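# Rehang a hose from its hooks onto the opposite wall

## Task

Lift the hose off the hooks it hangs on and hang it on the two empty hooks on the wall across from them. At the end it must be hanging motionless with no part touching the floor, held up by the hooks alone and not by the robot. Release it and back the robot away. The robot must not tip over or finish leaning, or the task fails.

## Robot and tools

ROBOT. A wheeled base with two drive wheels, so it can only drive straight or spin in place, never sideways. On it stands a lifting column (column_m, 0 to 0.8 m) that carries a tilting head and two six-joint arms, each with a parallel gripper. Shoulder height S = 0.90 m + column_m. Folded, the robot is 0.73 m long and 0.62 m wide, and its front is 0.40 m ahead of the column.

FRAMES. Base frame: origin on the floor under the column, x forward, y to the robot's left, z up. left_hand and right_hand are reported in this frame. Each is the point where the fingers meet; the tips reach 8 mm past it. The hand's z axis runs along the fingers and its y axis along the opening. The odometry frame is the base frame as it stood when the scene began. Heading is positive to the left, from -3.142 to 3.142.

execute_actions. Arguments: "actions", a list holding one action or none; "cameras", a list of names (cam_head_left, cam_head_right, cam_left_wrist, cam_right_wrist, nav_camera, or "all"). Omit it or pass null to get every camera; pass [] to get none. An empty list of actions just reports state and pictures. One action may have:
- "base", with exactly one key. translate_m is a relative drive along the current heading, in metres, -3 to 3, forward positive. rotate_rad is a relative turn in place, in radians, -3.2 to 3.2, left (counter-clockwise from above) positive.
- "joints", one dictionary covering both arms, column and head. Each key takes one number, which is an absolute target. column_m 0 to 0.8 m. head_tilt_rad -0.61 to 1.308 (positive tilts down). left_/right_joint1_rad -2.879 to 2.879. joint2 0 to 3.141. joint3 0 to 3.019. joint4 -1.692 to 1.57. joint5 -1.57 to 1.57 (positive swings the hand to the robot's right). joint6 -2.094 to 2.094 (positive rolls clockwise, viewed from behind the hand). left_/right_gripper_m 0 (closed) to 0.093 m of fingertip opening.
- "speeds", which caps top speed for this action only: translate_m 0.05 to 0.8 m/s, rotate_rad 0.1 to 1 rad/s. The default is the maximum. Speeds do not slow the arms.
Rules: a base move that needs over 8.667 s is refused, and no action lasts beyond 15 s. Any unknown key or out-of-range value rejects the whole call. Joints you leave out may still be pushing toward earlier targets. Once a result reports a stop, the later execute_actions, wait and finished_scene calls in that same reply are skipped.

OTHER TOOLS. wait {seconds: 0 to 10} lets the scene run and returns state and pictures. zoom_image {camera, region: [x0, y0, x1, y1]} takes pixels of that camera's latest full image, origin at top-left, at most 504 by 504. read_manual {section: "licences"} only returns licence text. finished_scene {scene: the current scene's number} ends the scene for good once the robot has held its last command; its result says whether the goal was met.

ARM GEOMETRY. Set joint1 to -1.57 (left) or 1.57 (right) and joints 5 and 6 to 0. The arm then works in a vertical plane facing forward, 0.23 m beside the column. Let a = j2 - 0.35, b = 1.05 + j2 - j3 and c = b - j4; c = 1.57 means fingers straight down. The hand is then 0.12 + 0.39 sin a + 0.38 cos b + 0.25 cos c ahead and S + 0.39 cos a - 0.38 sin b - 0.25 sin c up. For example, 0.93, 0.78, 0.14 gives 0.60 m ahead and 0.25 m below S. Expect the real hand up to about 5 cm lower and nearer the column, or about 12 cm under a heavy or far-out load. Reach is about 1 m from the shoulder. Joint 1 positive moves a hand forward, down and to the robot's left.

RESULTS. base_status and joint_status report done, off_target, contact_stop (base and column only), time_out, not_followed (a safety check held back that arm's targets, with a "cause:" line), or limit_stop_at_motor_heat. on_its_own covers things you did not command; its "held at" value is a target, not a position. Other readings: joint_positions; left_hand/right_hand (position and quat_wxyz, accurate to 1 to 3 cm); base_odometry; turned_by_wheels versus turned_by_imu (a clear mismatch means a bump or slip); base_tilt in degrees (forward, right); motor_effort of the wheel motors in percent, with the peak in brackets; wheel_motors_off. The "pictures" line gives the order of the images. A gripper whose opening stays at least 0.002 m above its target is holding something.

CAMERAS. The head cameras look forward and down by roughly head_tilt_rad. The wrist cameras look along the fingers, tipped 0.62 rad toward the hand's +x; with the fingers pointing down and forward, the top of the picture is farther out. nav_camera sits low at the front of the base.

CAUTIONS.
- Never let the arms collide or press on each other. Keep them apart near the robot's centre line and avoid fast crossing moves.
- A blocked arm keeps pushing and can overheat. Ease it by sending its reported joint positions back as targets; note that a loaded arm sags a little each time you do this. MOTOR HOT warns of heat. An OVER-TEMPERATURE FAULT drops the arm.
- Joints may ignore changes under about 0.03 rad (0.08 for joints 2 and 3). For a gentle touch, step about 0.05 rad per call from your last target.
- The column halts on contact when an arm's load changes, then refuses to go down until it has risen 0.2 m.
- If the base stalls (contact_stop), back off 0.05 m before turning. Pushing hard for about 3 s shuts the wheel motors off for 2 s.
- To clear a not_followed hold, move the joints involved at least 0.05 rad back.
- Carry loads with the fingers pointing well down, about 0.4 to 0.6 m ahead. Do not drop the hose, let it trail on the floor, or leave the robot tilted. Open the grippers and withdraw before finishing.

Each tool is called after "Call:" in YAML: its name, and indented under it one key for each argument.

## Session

Call:
execute_actions:
  actions: []

Scene clock: 0.00 s.
base_odometry: x=+0.000 y=+0.000 heading=+0.000 (m, m, rad; odometry frame)
turned_by_wheels: +0.000 (rad since the last result)
turned_by_imu: +0.000 (rad since the last result)
base_tilt: forward=+0.9 right=-0.1 (deg)
base_status: not commanded
joint_positions: column_m=+0.555 head_tilt_rad=+0.880 left_joint1_rad=-1.541 left_joint2_rad=+0.877 left_joint3_rad=+0.437 left_joint4_rad=-0.978 left_joint5_rad=-0.011 left_joint6_rad=-0.096 left_gripper_m=+0.094 right_joint1_rad=+1.576 right_joint2_rad=+0.920 right_joint3_rad=+0.380 right_joint4_rad=-0.951 right_joint5_rad=-0.043 right_joint6_rad=+0.041 right_gripper_m=+0.095
joint_status: not commanded
wheel_motors_off: 0
motor_effort: left_wheel=+2 right_wheel=+3 (%)
left_hand: x=+0.1590 y=+0.2328 z=+1.2551 quat_wxyz=(+0.431, +0.053, -0.900, -0.034) (m; base frame)
right_hand: x=+0.1239 y=-0.2170 z=+1.2597 quat_wxyz=(+0.466, -0.026, -0.884, -0.011) (m; base frame)
pictures: cam_head_left, cam_head_right, cam_left_wrist, cam_right_wrist, nav_camera
camera_calibration (this result's frames):
cam_head_left: T_world_to_cam=[[-0.0965133, -0.992194, 0.0789654, -0.0726798], [-0.836356, 0.0378301, -0.54688, 0.884384], [0.539624, -0.118824, -0.833478, 1.18485], [0, 0, 0, 1]] pos_world=[0.0932732, 0.0352198, 1.47694]
cam_head_right: T_world_to_cam=[[-0.0969852, -0.992999, 0.0674333, -0.117365], [-0.835894, 0.0444891, -0.547085, 0.888939], [0.540254, -0.109426, -0.834357, 1.18065], [0, 0, 0, 1]] pos_world=[0.0938226, -0.0268973, 1.47933]
cam_left_wrist: T_world_to_cam=[[0.0681495, -0.99269, -0.0996081, 0.342893], [-0.0609033, -0.103793, 0.992732, -1.20491], [-0.995814, -0.0615877, -0.0675316, 0.380814], [0, 0, 0, 1]] pos_world=[0.282469, 0.238778, 1.25602]
cam_right_wrist: T_world_to_cam=[[-0.0612346, -0.998116, -0.00389627, -0.198728], [0.0113473, -0.00459949, 0.999925, -1.2542], [-0.998059, 0.0611858, 0.0116076, 0.241737], [0, 0, 0, 1]] pos_world=[0.243331, -0.218913, 1.25052]
Images, in order (width x height): cam_head_left 896x504, cam_head_right 896x504, cam_left_wrist 896x504, cam_right_wrist 896x504, nav_camera 896x504.

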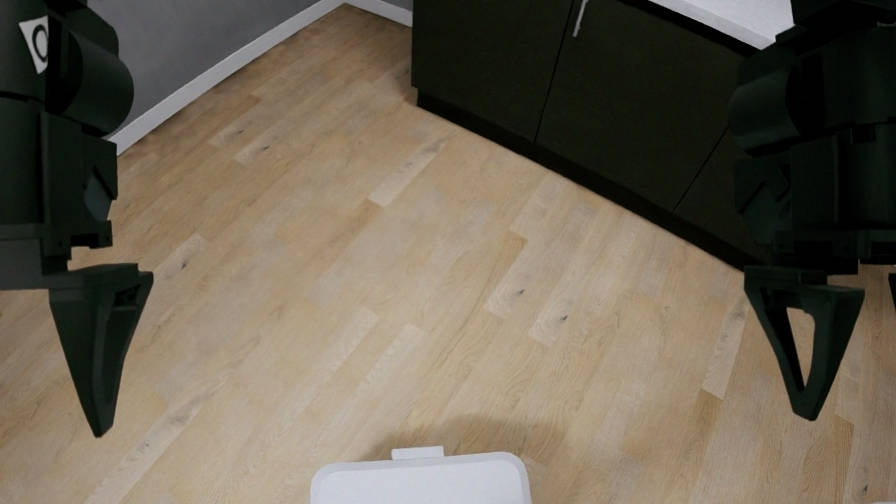

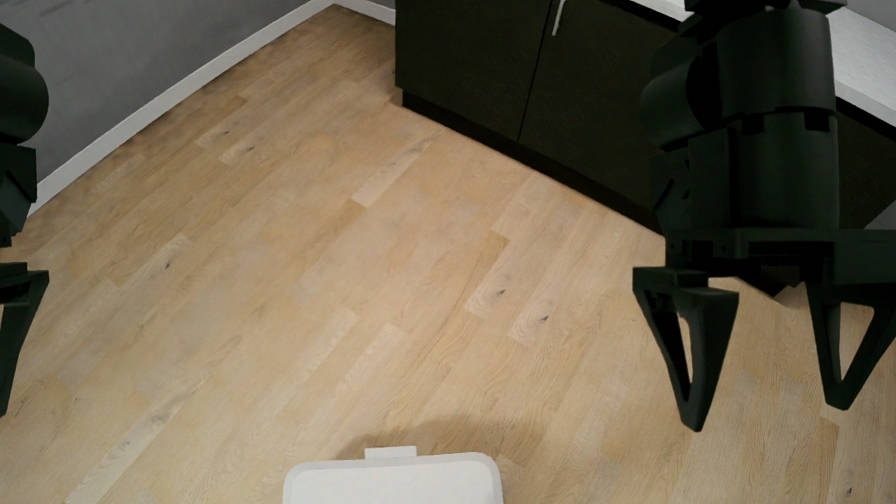

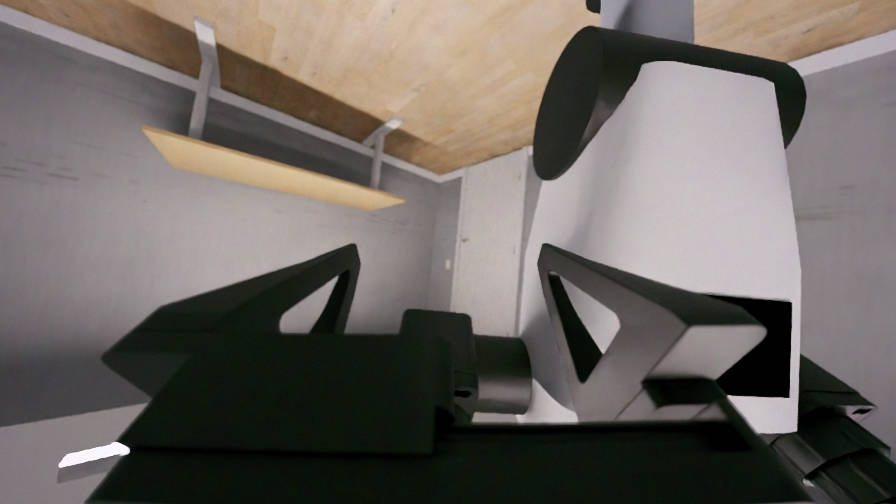

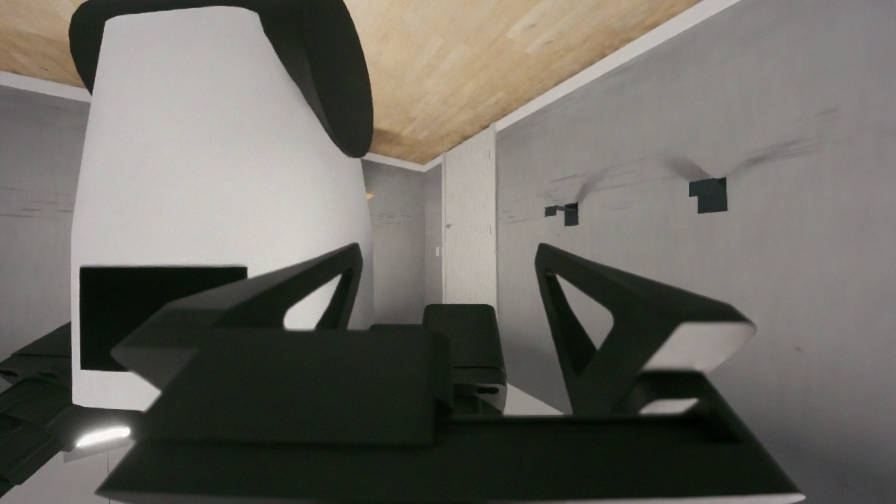

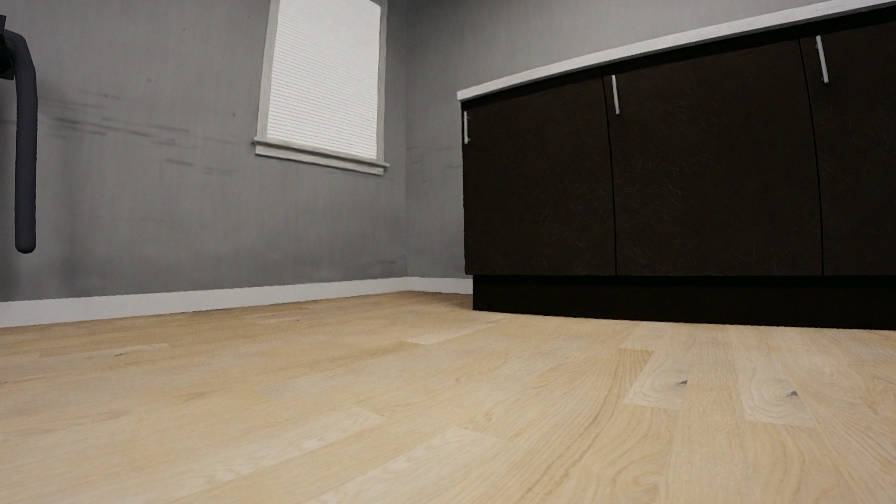

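Call:
execute_actions:
  actions:
    - {"base":{"rotate_rad":1.1},"joints":{"head_tilt_rad":0.3}}
  cameras: ["cam_head_left","cam_head_right","nav_camera"]

Scene clock: 3.53 s.
base_odometry: x=+0.000 y=+0.000 heading=+1.098 (m, m, rad; odometry frame)
turned_by_wheels: +1.098 (rad since the last result)
turned_by_imu: +1.084 (rad since the last result)
base_tilt: forward=+0.9 right=-0.1 (deg)
base_status: done
joint_positions: column_m=+0.555 head_tilt_rad=+0.319 left_joint1_rad=-1.541 left_joint2_rad=+0.877 left_joint3_rad=+0.437 left_joint4_rad=-0.978 left_joint5_rad=-0.011 left_joint6_rad=-0.096 left_gripper_m=+0.094 right_joint1_rad=+1.576 right_joint2_rad=+0.920 right_joint3_rad=+0.380 right_joint4_rad=-0.951 right_joint5_rad=-0.043 right_joint6_rad=+0.041 right_gripper_m=+0.095
joint_status: all done
wheel_motors_off: 0
motor_effort: left_wheel=-5(58) right_wheel=+7(59) (%)
left_hand: x=+0.1590 y=+0.2328 z=+1.2551 quat_wxyz=(+0.431, +0.053, -0.900, -0.034) (m; base frame)
right_hand: x=+0.1239 y=-0.2170 z=+1.2597 quat_wxyz=(+0.466, -0.026, -0.884, -0.011) (m; base frame)
pictures: cam_head_left, cam_head_right, nav_camera
camera_calibration (this result's frames):
cam_head_left: T_world_to_cam=[[-0.123721, -0.992194, 0.0155993, 0.0263501], [-0.417832, 0.0378301, -0.907736, 1.41966], [0.900061, -0.118824, -0.419251, 0.528354], [0, 0, 0, 1]] pos_world=[0.120891, 0.0352198, 1.50978]
cam_head_right: T_world_to_cam=[[-0.117993, -0.992999, 0.00557972, -0.0209768], [-0.417333, 0.0444891, -0.907664, 1.42379], [0.901061, -0.109426, -0.41966, 0.52342], [0, 0, 0, 1]] pos_world=[0.120086, -0.0268973, 1.5121]
Images, in order (width x height): cam_head_left 896x504, cam_head_right 896x504, nav_camera 896x504.

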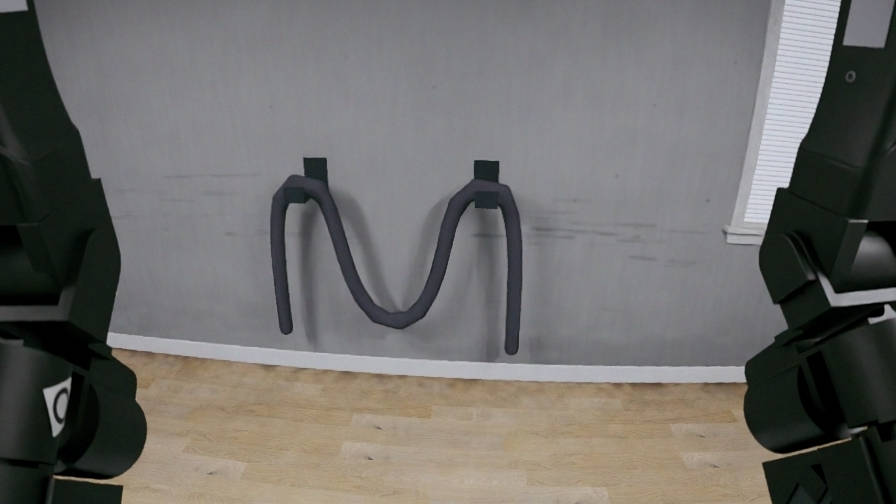

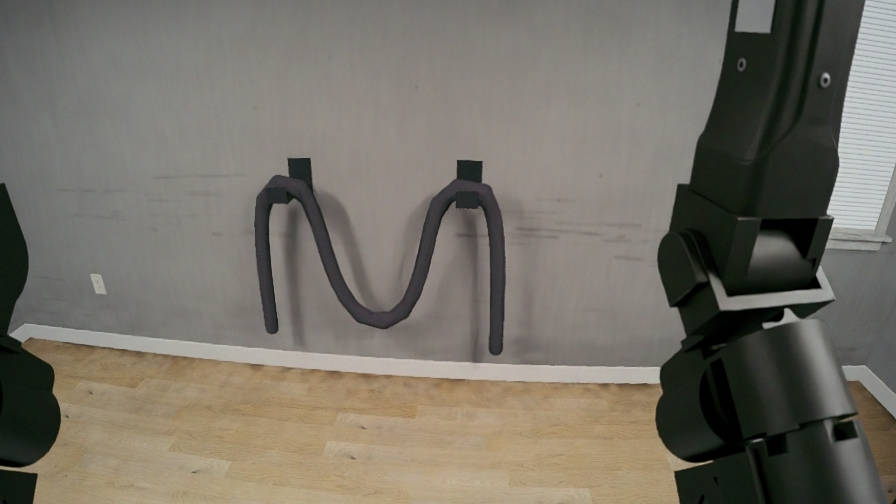

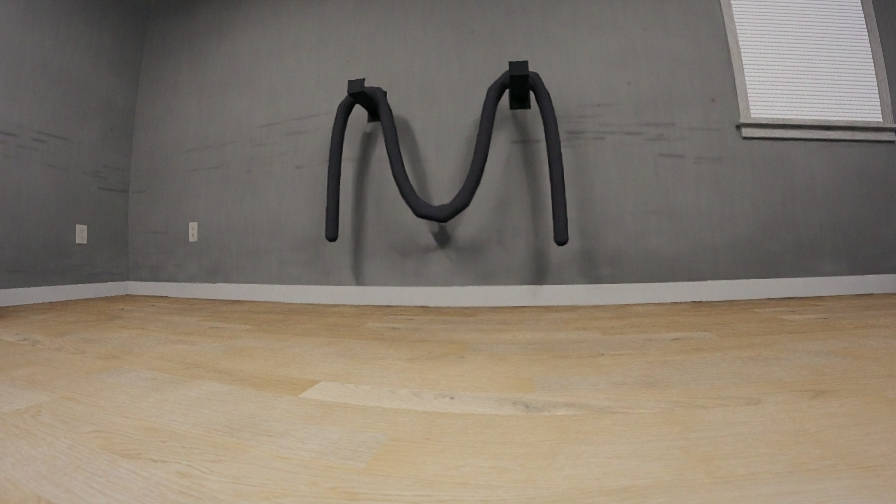

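Call:
execute_actions:
  actions:
    - {"base":{"rotate_rad":0.173},"joints":{"column_m":0.6,"head_tilt_rad":0.6,"left_joint1_rad":-1.63,"left_joint2_rad":1.15,"left_joint3_rad":0.81,"left_joint4_rad":-0.18,"left_joint5_rad":-0.6,"left_joint6_rad":1.57,"right_joint1_rad":1.63,"right_joint2_rad":1.15,"right_joint3_rad":0.81,"right_joint4_rad":-0.18,"right_joint5_rad":0.6,"right_joint6_rad":-1.57}}
  cameras: []

Call:
execute_actions:
  actions:
    - {"base":{"translate_m":1.045}}
  cameras: []

Call:
execute_actions:
  actions:
    - {"base":{"rotate_rad":-0.373}}
  cameras: ["cam_head_left","cam_head_right","nav_camera","cam_left_wrist","cam_right_wrist"]

Scene clock: 7.47 s.
base_odometry: x=+0.000 y=+0.000 heading=+1.270 (m, m, rad; odometry frame)
turned_by_wheels: +0.172 (rad since the last result)
turned_by_imu: +0.170 (rad since the last result)
base_tilt: forward=+0.9 right=-0.2 (deg)
base_status: done
joint_positions: column_m=+0.600 head_tilt_rad=+0.603 left_joint1_rad=-1.634 left_joint2_rad=+1.151 left_joint3_rad=+0.815 left_joint4_rad=-0.187 left_joint5_rad=-0.596 left_joint6_rad=+1.561 left_gripper_m=+0.094 right_joint1_rad=+1.624 right_joint2_rad=+1.153 right_joint3_rad=+0.824 right_joint4_rad=-0.187 right_joint5_rad=+0.599 right_joint6_rad=-1.557 right_gripper_m=+0.095
joint_status: all done
wheel_motors_off: 0
motor_effort: left_wheel=-9(34) right_wheel=+9(40) (%)
left_hand: x=+0.4751 y=+0.2907 z=+1.1729 quat_wxyz=(+0.185, -0.689, -0.674, -0.193) (m; base frame)
right_hand: x=+0.4796 y=-0.2965 z=+1.1738 quat_wxyz=(+0.186, +0.684, -0.677, +0.200) (m; base frame)
pictures: none
No camera images: the call's "cameras" was empty. Leave "cameras" out to get every camera's image.

Scene clock: 10.97 s.
base_odometry: x=+0.309 y=+0.998 heading=+1.270 (m, m, rad; odometry frame)
turned_by_wheels: +0.000 (rad since the last result)
turned_by_imu: +0.004 (rad since the last result)
base_tilt: forward=+1.0 right=-0.1 (deg)
base_status: done
joint_positions: column_m=+0.600 head_tilt_rad=+0.604 left_joint1_rad=-1.634 left_joint2_rad=+1.151 left_joint3_rad=+0.815 left_joint4_rad=-0.185 left_joint5_rad=-0.596 left_joint6_rad=+1.561 left_gripper_m=+0.094 right_joint1_rad=+1.624 right_joint2_rad=+1.153 right_joint3_rad=+0.816 right_joint4_rad=-0.184 right_joint5_rad=+0.599 right_joint6_rad=-1.557 right_gripper_m=+0.095
joint_status: not commanded
wheel_motors_off: 0
motor_effort: left_wheel=+1(57) right_wheel=+0(68) (%)
left_hand: x=+0.4753 y=+0.2907 z=+1.1729 quat_wxyz=(+0.184, -0.688, -0.674, -0.194) (m; base frame)
right_hand: x=+0.4752 y=-0.2966 z=+1.1731 quat_wxyz=(+0.188, +0.684, -0.676, +0.198) (m; base frame)
pictures: none
No camera images: the call's "cameras" was empty. Leave "cameras" out to get every camera's image.

Scene clock: 12.90 s.
base_odometry: x=+0.309 y=+0.998 heading=+0.899 (m, m, rad; odometry frame)
turned_by_wheels: -0.371 (rad since the last result)
turned_by_imu: -0.366 (rad since the last result)
base_tilt: forward=+0.9 right=-0.1 (deg)
base_status: done
joint_positions: column_m=+0.600 head_tilt_rad=+0.604 left_joint1_rad=-1.633 left_joint2_rad=+1.151 left_joint3_rad=+0.815 left_joint4_rad=-0.185 left_joint5_rad=-0.597 left_joint6_rad=+1.561 left_gripper_m=+0.094 right_joint1_rad=+1.625 right_joint2_rad=+1.153 right_joint3_rad=+0.816 right_joint4_rad=-0.184 right_joint5_rad=+0.599 right_joint6_rad=-1.557 right_gripper_m=+0.095
joint_status: not commanded
wheel_motors_off: 0
motor_effort: left_wheel=+3(41) right_wheel=-6(67) (%)
left_hand: x=+0.4753 y=+0.2912 z=+1.1729 quat_wxyz=(+0.185, -0.688, -0.674, -0.194) (m; base frame)
right_hand: x=+0.4752 y=-0.2965 z=+1.1732 quat_wxyz=(+0.188, +0.684, -0.676, +0.198) (m; base frame)
pictures: cam_head_left, cam_head_right, cam_left_wrist, cam_right_wrist, nav_camera
camera_calibration (this result's frames):
cam_head_left: T_world_to_cam=[[-0.114365, -0.992194, 0.0497093, -0.028907], [-0.655892, 0.0378301, -0.753906, 1.22803], [0.746141, -0.118824, -0.655099, 0.928747], [0, 0, 0, 1]] pos_world=[0.109175, 0.0352198, 1.53568]
cam_head_right: T_world_to_cam=[[-0.11168, -0.992999, 0.0384843, -0.0737238], [-0.655392, 0.0444891, -0.753977, 1.23238], [0.746986, -0.109426, -0.655772, 0.924259], [0, 0, 0, 1]] pos_world=[0.109053, -0.0268973, 1.53813]
cam_left_wrist: T_world_to_cam=[[-0.999726, 0.0234017, -0.000380514, 0.466431], [0.00908861, 0.403148, 0.91509, -1.18779], [0.021568, 0.914836, -0.40325, 0.319732], [0, 0, 0, 1]] pos_world=[0.470203, 0.175439, 1.21605]
cam_right_wrist: T_world_to_cam=[[0.999899, 0.0141766, 0.000215928, -0.465851], [0.00539502, -0.394515, 0.918874, -1.18964], [0.0131117, -0.91878, -0.394552, 0.303698], [0, 0, 0, 1]] pos_world=[0.46824, -0.183696, 1.21306]
Images, in order (width x height): cam_head_left 896x504, cam_head_right 896x504, cam_left_wrist 896x504, cam_right_wrist 896x504, nav_camera 896x504.

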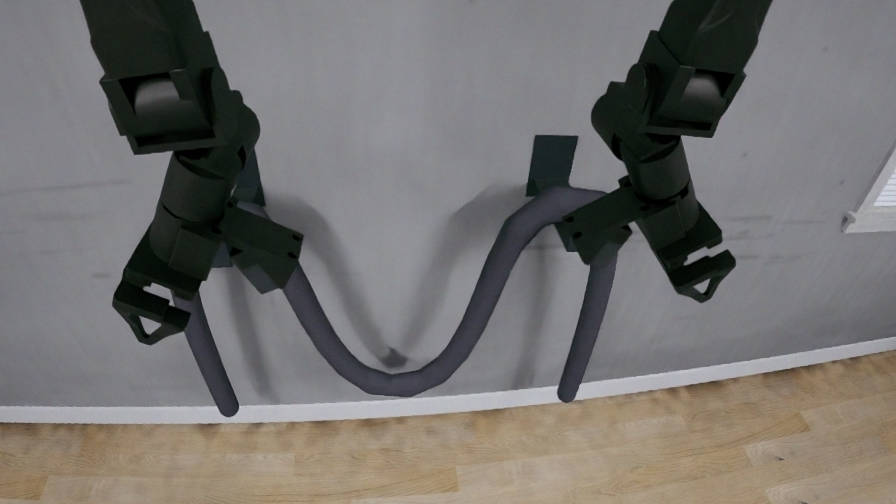

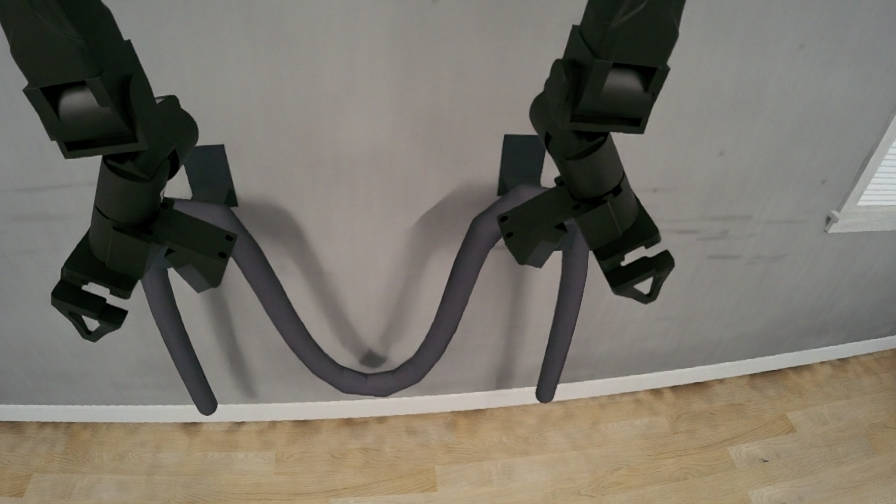

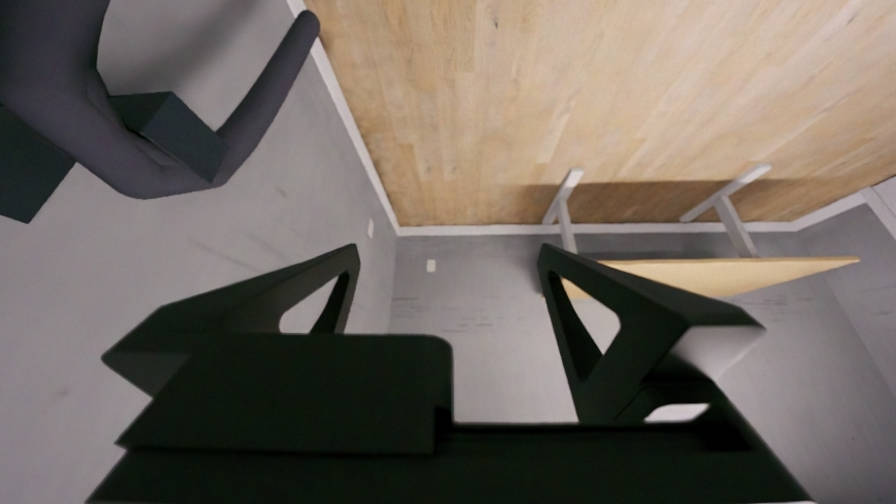

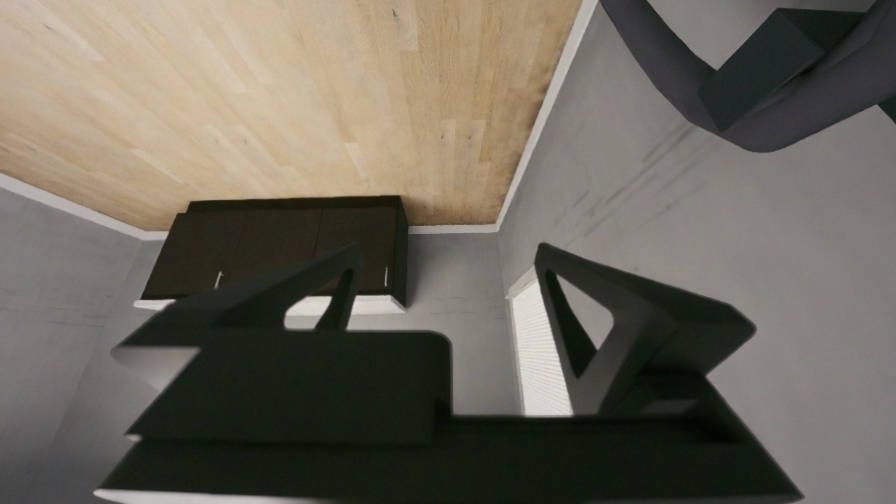

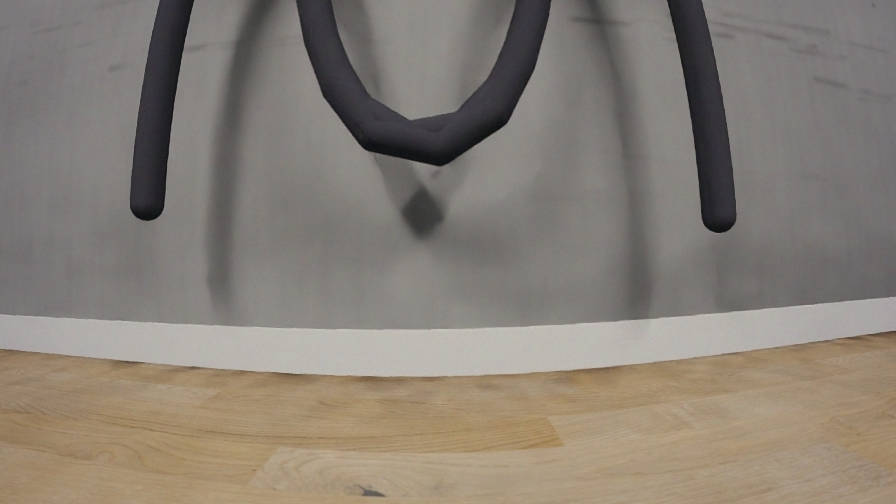

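Call:
execute_actions:
  actions:
    - {"base":{"translate_m":0.29},"joints":{"right_joint1_rad":1.73,"head_tilt_rad":0.8,"column_m":0.55},"speeds":{"translate_m":0.3}}
  cameras: ["cam_head_left","cam_left_wrist","cam_right_wrist"]

Scene clock: 15.90 s.
base_odometry: x=+0.490 y=+1.225 heading=+0.898 (m, m, rad; odometry frame)
turned_by_wheels: -0.001 (rad since the last result)
turned_by_imu: +0.000 (rad since the last result)
base_tilt: forward=+0.9 right=-0.1 (deg)
base_status: done
joint_positions: column_m=+0.550 head_tilt_rad=+0.802 left_joint1_rad=-1.633 left_joint2_rad=+1.151 left_joint3_rad=+0.813 left_joint4_rad=-0.185 left_joint5_rad=-0.597 left_joint6_rad=+1.562 left_gripper_m=+0.094 right_joint1_rad=+1.739 right_joint2_rad=+1.153 right_joint3_rad=+0.815 right_joint4_rad=-0.184 right_joint5_rad=+0.600 right_joint6_rad=-1.557 right_gripper_m=+0.095
joint_status: all done
wheel_motors_off: 0
motor_effort: left_wheel=-1(61) right_wheel=+1(55) (%)
left_hand: x=+0.4745 y=+0.2912 z=+1.1232 quat_wxyz=(+0.185, -0.689, -0.674, -0.194) (m; base frame)
right_hand: x=+0.4773 y=-0.2411 z=+1.1190 quat_wxyz=(+0.148, +0.712, -0.665, +0.169) (m; base frame)
pictures: cam_head_left, cam_left_wrist, cam_right_wrist
camera_calibration (this result's frames):
cam_head_left: T_world_to_cam=[[-0.102324, -0.992194, 0.0712748, -0.0601591], [-0.791616, 0.0378301, -0.609846, 0.975979], [0.60239, -0.118824, -0.789308, 1.10946], [0, 0, 0, 1]] pos_world=[0.0981195, 0.0352198, 1.47519]
cam_left_wrist: T_world_to_cam=[[-0.999717, 0.02379, 0.000959199, 0.464011], [0.0104706, 0.403105, 0.915094, -1.14288], [0.0213834, 0.914844, -0.40324, 0.299721], [0, 0, 0, 1]] pos_world=[0.469437, 0.175465, 1.16626]
cam_right_wrist: T_world_to_cam=[[0.997451, 0.071261, 0.00370371, -0.457661], [0.0311676, -0.481773, 0.875742, -1.10311], [0.0641906, -0.873394, -0.482765, 0.418494], [0, 0, 0, 1]] pos_world=[0.464012, -0.133324, 1.16977]
Images, in order (width x height): cam_head_left 896x504, cam_left_wrist 896x504, cam_right_wrist 896x504.

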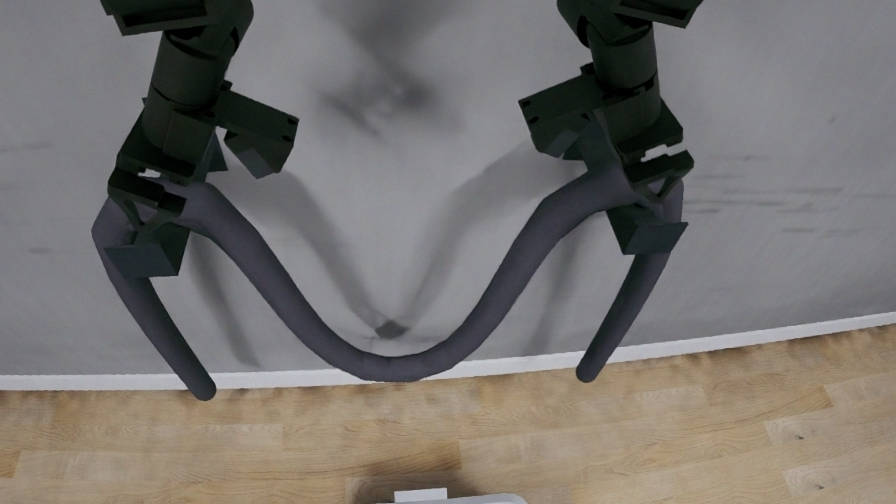

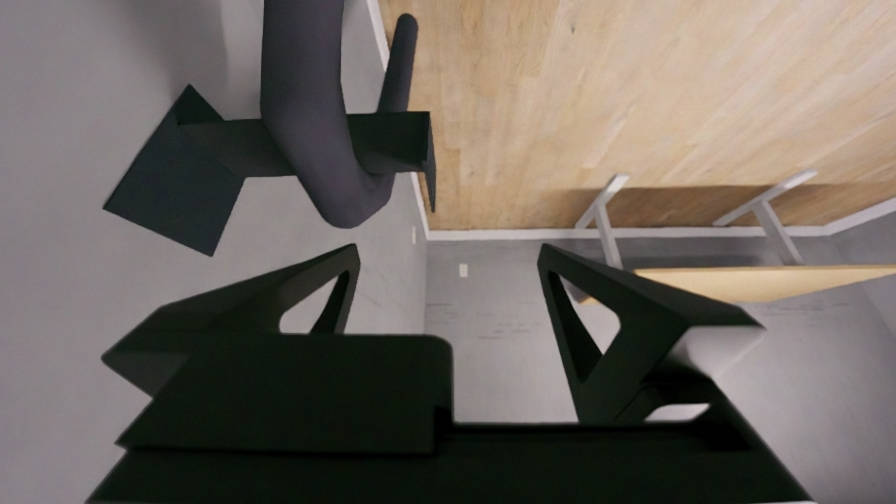

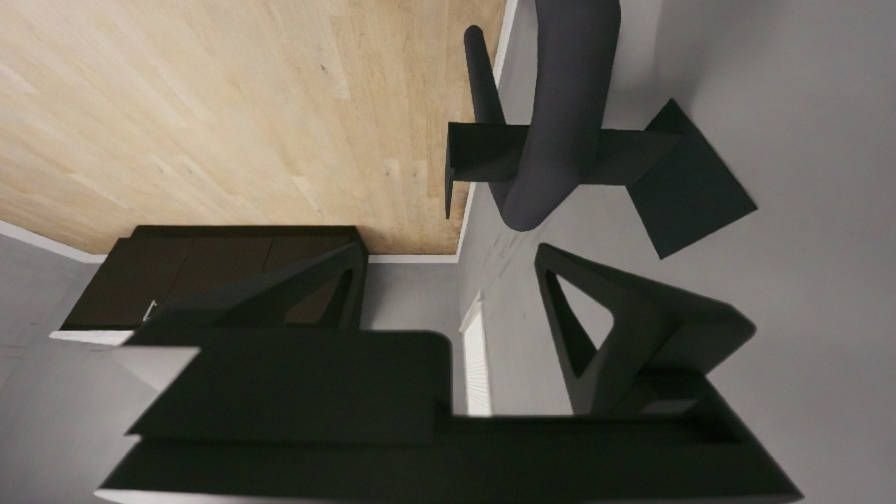

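Call:
execute_actions:
  actions:
    - {"base":{"translate_m":0.10},"joints":{"right_joint1_rad":1.82,"left_joint1_rad":-1.71,"column_m":0.47},"speeds":{"translate_m":0.15}}
  cameras: ["cam_head_left","cam_left_wrist","cam_right_wrist"]

Scene clock: 18.60 s.
base_odometry: x=+0.553 y=+1.303 heading=+0.897 (m, m, rad; odometry frame)
turned_by_wheels: -0.001 (rad since the last result)
turned_by_imu: +0.000 (rad since the last result)
base_tilt: forward=+0.9 right=-0.2 (deg)
base_status: done
joint_positions: column_m=+0.470 head_tilt_rad=+0.802 left_joint1_rad=-1.718 left_joint2_rad=+1.151 left_joint3_rad=+0.812 left_joint4_rad=-0.185 left_joint5_rad=-0.598 left_joint6_rad=+1.562 left_gripper_m=+0.094 right_joint1_rad=+1.825 right_joint2_rad=+1.153 right_joint3_rad=+0.814 right_joint4_rad=-0.184 right_joint5_rad=+0.600 right_joint6_rad=-1.557 right_gripper_m=+0.095
joint_status: all done
wheel_motors_off: 0
motor_effort: left_wheel=-2(30) right_wheel=+3(36) (%)
left_hand: x=+0.4760 y=+0.2506 z=+1.0399 quat_wxyz=(+0.156, -0.709, -0.666, -0.173) (m; base frame)
right_hand: x=+0.4769 y=-0.1991 z=+1.0394 quat_wxyz=(+0.118, +0.731, -0.655, +0.147) (m; base frame)
pictures: cam_head_left, cam_left_wrist, cam_right_wrist
camera_calibration (this result's frames):
cam_head_left: T_world_to_cam=[[-0.102312, -0.992194, 0.0712919, -0.0544834], [-0.791718, 0.0378301, -0.609714, 0.927011], [0.602258, -0.118824, -0.789409, 1.04648], [0, 0, 0, 1]] pos_world=[0.0981093, 0.0352198, 1.39519]
cam_left_wrist: T_world_to_cam=[[-0.997821, 0.0659578, -0.00156977, 0.457713], [0.0294504, 0.466569, 0.883994, -1.04294], [0.0590388, 0.882022, -0.467495, 0.360361], [0, 0, 0, 1]] pos_world=[0.466155, 0.138567, 1.09114]
cam_right_wrist: T_world_to_cam=[[0.993457, 0.113747, 0.0102393, -0.456352], [0.0536434, -0.543901, 0.837433, -0.996382], [0.100825, -0.831404, -0.546444, 0.473822], [0, 0, 0, 1]] pos_world=[0.459043, -0.0960869, 1.09799]
Images, in order (width x height): cam_head_left 896x504, cam_left_wrist 896x504, cam_right_wrist 896x504.

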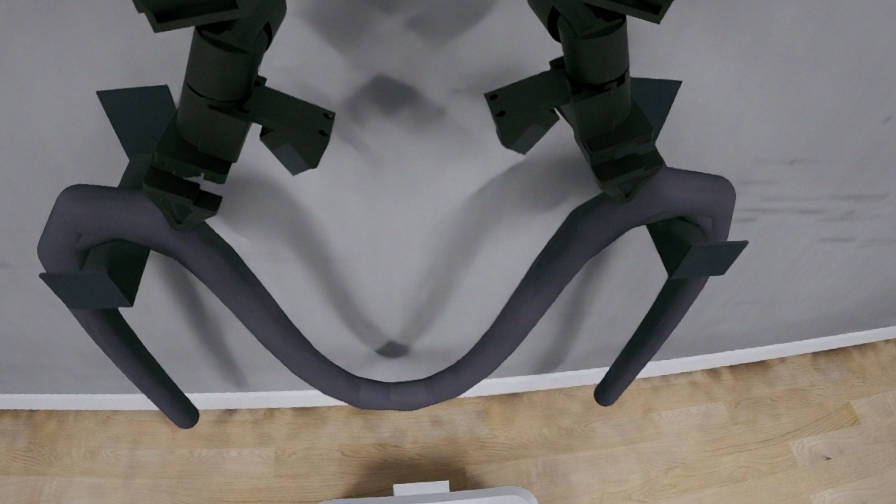

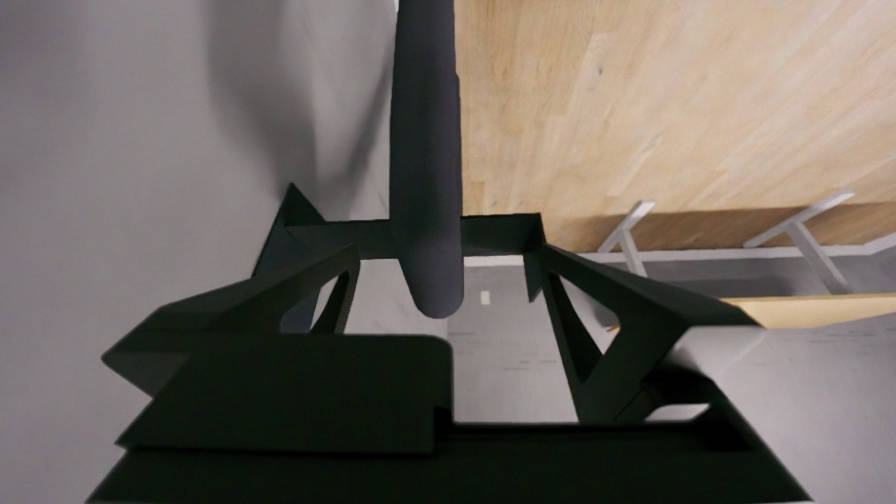

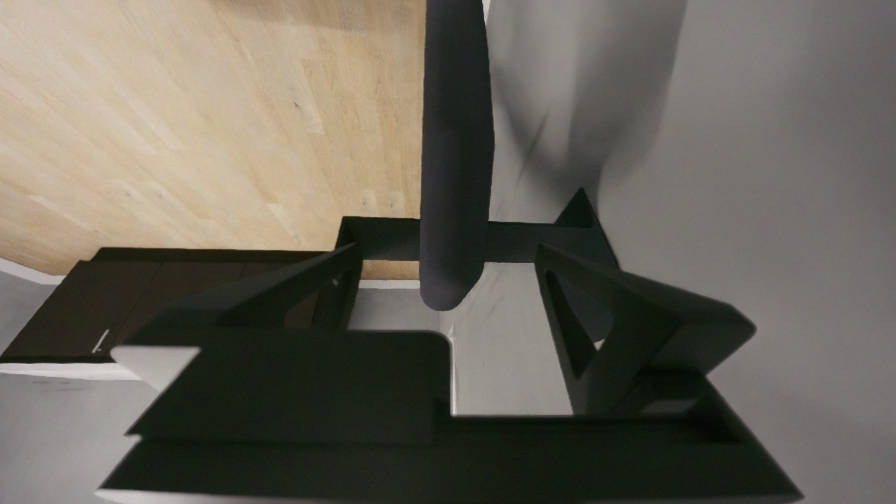

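Call:
execute_actions:
  actions:
    - {"joints":{"column_m":0.40}}

Scene clock: 21.80 s.
base_odometry: x=+0.553 y=+1.303 heading=+0.897 (m, m, rad; odometry frame)
turned_by_wheels: +0.000 (rad since the last result)
turned_by_imu: +0.001 (rad since the last result)
base_tilt: forward=+0.9 right=-0.1 (deg)
base_status: not commanded
joint_positions: column_m=+0.400 head_tilt_rad=+0.802 left_joint1_rad=-1.718 left_joint2_rad=+1.151 left_joint3_rad=+0.812 left_joint4_rad=-0.185 left_joint5_rad=-0.598 left_joint6_rad=+1.562 left_gripper_m=+0.094 right_joint1_rad=+1.825 right_joint2_rad=+1.153 right_joint3_rad=+0.814 right_joint4_rad=-0.184 right_joint5_rad=+0.600 right_joint6_rad=-1.557 right_gripper_m=+0.095
joint_status: all done
wheel_motors_off: 0
motor_effort: left_wheel=-2(2) right_wheel=+2(2) (%)
left_hand: x=+0.4760 y=+0.2506 z=+0.9699 quat_wxyz=(+0.156, -0.709, -0.666, -0.173) (m; base frame)
right_hand: x=+0.4769 y=-0.1991 z=+0.9694 quat_wxyz=(+0.118, +0.731, -0.655, +0.147) (m; base frame)
pictures: cam_head_left, cam_head_right, cam_left_wrist, cam_right_wrist, nav_camera
camera_calibration (this result's frames):
cam_head_left: T_world_to_cam=[[-0.102312, -0.992194, 0.0712919, -0.0494931], [-0.791718, 0.0378301, -0.609714, 0.884332], [0.602258, -0.118824, -0.789409, 0.991218], [0, 0, 0, 1]] pos_world=[0.0981093, 0.0352198, 1.32519]
cam_head_right: T_world_to_cam=[[-0.101894, -0.992999, 0.0597578, -0.0960108], [-0.791243, 0.0444891, -0.609882, 0.888804], [0.602953, -0.109426, -0.790236, 0.986815], [0, 0, 0, 1]] pos_world=[0.0984728, -0.0268973, 1.32762]
cam_left_wrist: T_world_to_cam=[[-0.997821, 0.0659578, -0.00156977, 0.457603], [0.0294504, 0.466569, 0.883994, -0.98106], [0.0590388, 0.882022, -0.467495, 0.327637], [0, 0, 0, 1]] pos_world=[0.466155, 0.138567, 1.02114]
cam_right_wrist: T_world_to_cam=[[0.993457, 0.113747, 0.0102393, -0.455636], [0.0536434, -0.543901, 0.837433, -0.937762], [0.100825, -0.831404, -0.546444, 0.435572], [0, 0, 0, 1]] pos_world=[0.459043, -0.0960869, 1.02799]
Images, in order (width x height): cam_head_left 896x504, cam_head_right 896x504, cam_left_wrist 896x504, cam_right_wrist 896x504, nav_camera 896x504.

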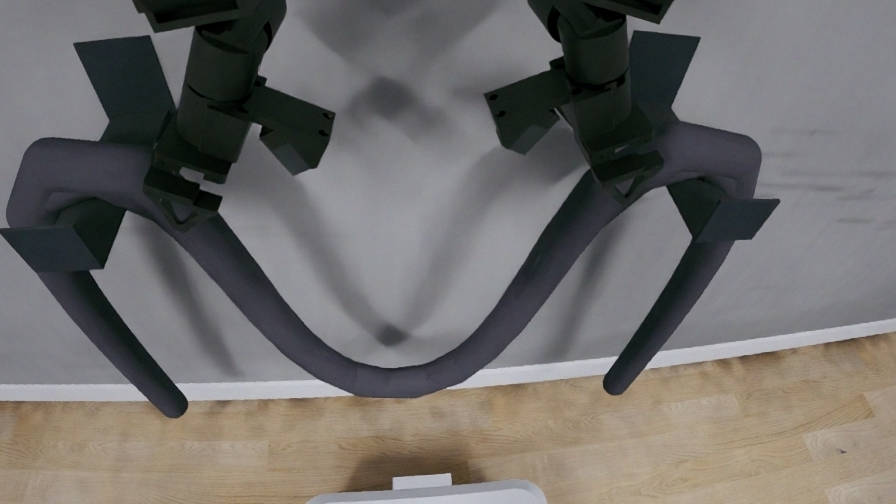

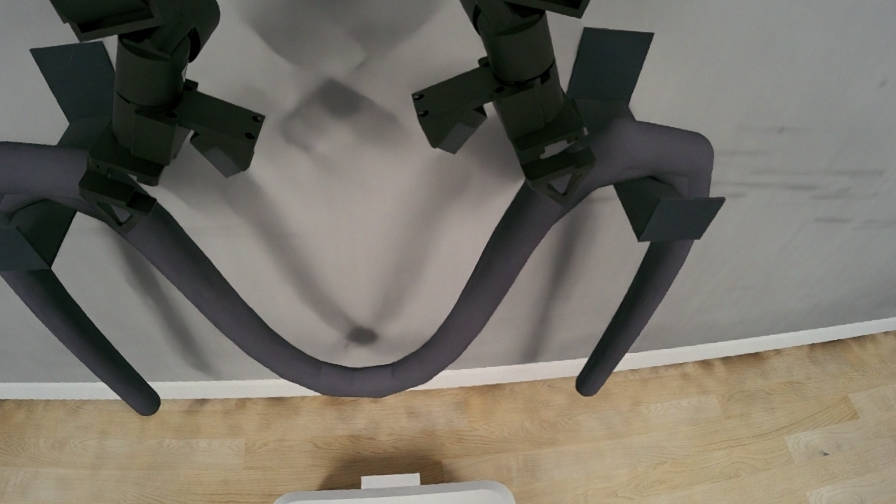

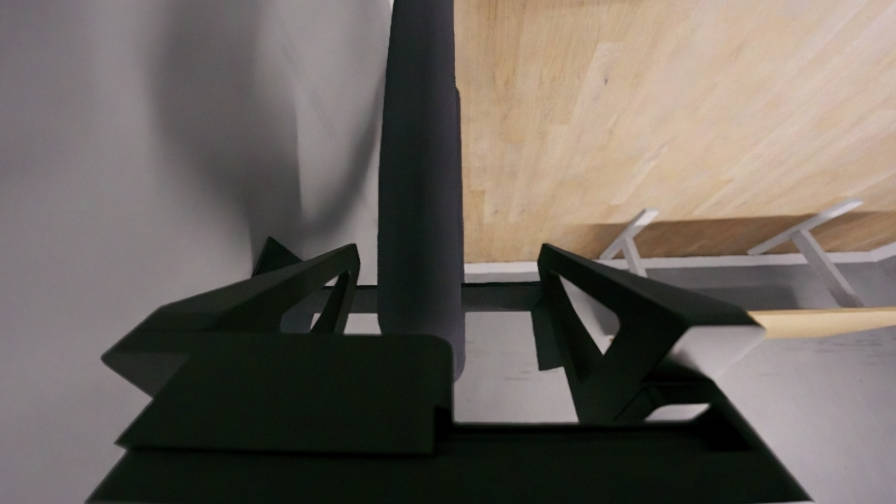

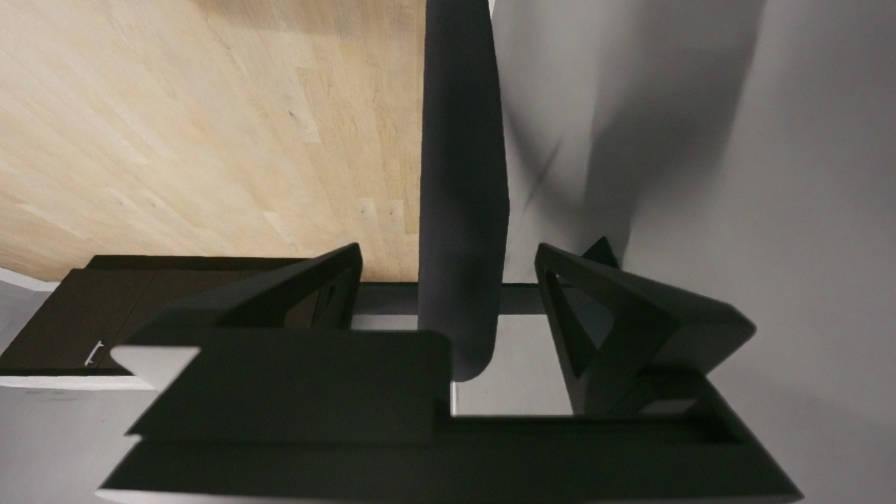

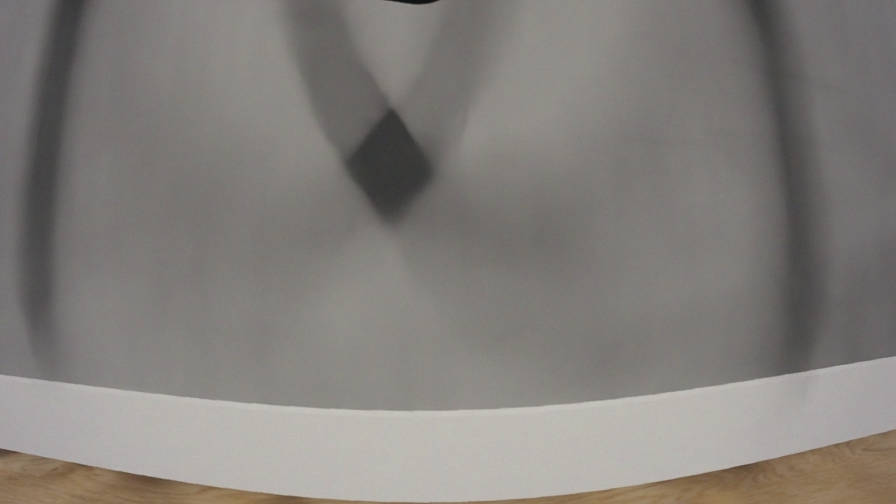

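Call:
execute_actions:
  actions:
    - {"joints":{"column_m":0.35}}
  cameras: ["cam_head_left","cam_left_wrist","cam_right_wrist"]

Scene clock: 23.50 s.
base_odometry: x=+0.553 y=+1.303 heading=+0.897 (m, m, rad; odometry frame)
turned_by_wheels: +0.000 (rad since the last result)
turned_by_imu: +0.000 (rad since the last result)
base_tilt: forward=+0.9 right=-0.1 (deg)
base_status: not commanded
joint_positions: column_m=+0.350 head_tilt_rad=+0.802 left_joint1_rad=-1.718 left_joint2_rad=+1.151 left_joint3_rad=+0.812 left_joint4_rad=-0.185 left_joint5_rad=-0.598 left_joint6_rad=+1.562 left_gripper_m=+0.094 right_joint1_rad=+1.825 right_joint2_rad=+1.153 right_joint3_rad=+0.814 right_joint4_rad=-0.184 right_joint5_rad=+0.600 right_joint6_rad=-1.557 right_gripper_m=+0.095
joint_status: all done
wheel_motors_off: 0
motor_effort: left_wheel=+0(1) right_wheel=+2(2) (%)
left_hand: x=+0.4760 y=+0.2506 z=+0.9199 quat_wxyz=(+0.156, -0.709, -0.666, -0.173) (m; base frame)
right_hand: x=+0.4769 y=-0.1991 z=+0.9193 quat_wxyz=(+0.118, +0.731, -0.655, +0.147) (m; base frame)
pictures: cam_head_left, cam_left_wrist, cam_right_wrist
camera_calibration (this result's frames):
cam_head_left: T_world_to_cam=[[-0.102312, -0.992194, 0.0712919, -0.0459275], [-0.791718, 0.0378301, -0.609714, 0.853838], [0.602258, -0.118824, -0.789409, 0.951738], [0, 0, 0, 1]] pos_world=[0.0981093, 0.0352198, 1.27518]
cam_left_wrist: T_world_to_cam=[[-0.997821, 0.0659578, -0.00156977, 0.457524], [0.0294504, 0.466569, 0.883994, -0.936849], [0.0590388, 0.882022, -0.467495, 0.304256], [0, 0, 0, 1]] pos_world=[0.466155, 0.138567, 0.971126]
cam_right_wrist: T_world_to_cam=[[0.993457, 0.113747, 0.0102393, -0.455123], [0.0536434, -0.543901, 0.837433, -0.89588], [0.100825, -0.831404, -0.546444, 0.408242], [0, 0, 0, 1]] pos_world=[0.459043, -0.0960869, 0.977981]
Images, in order (width x height): cam_head_left 896x504, cam_left_wrist 896x504, cam_right_wrist 896x504.

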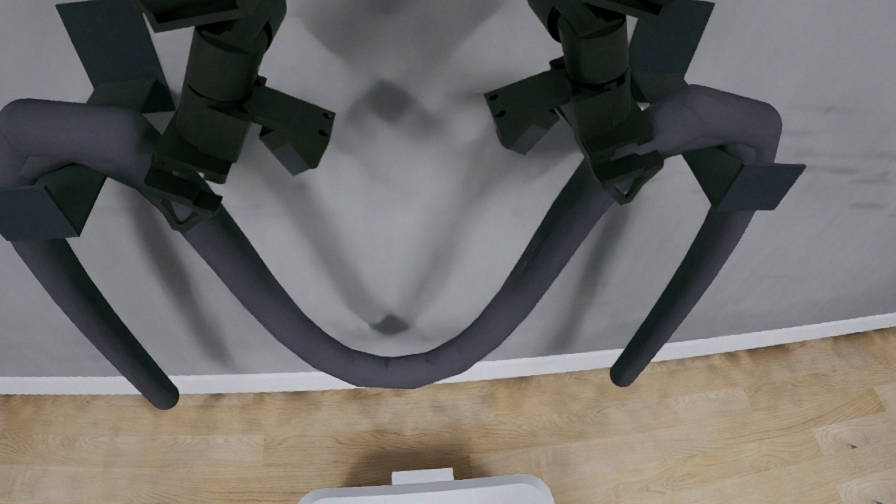

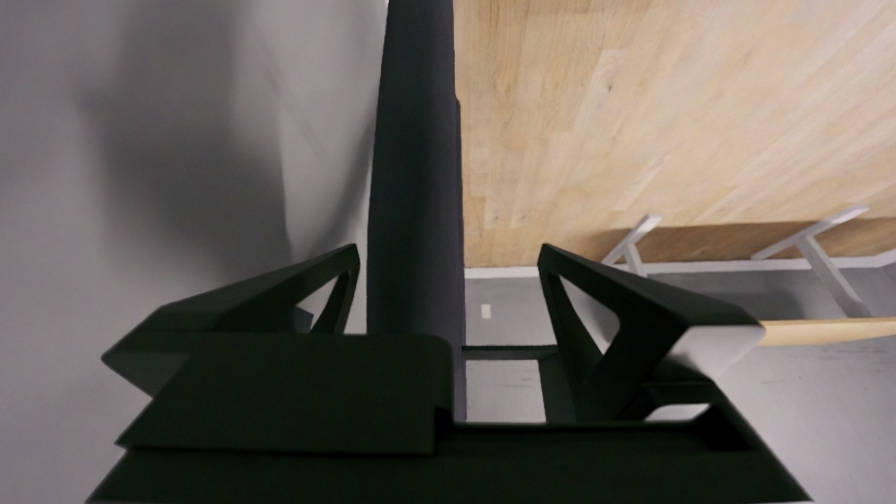

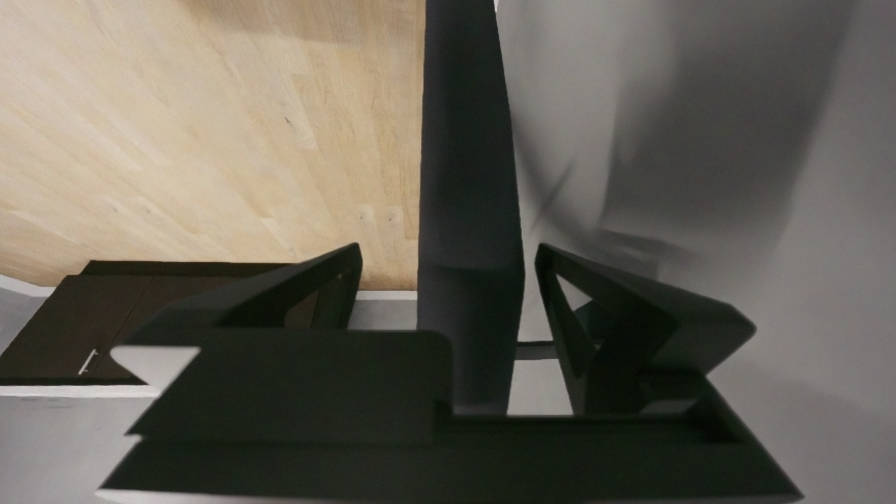

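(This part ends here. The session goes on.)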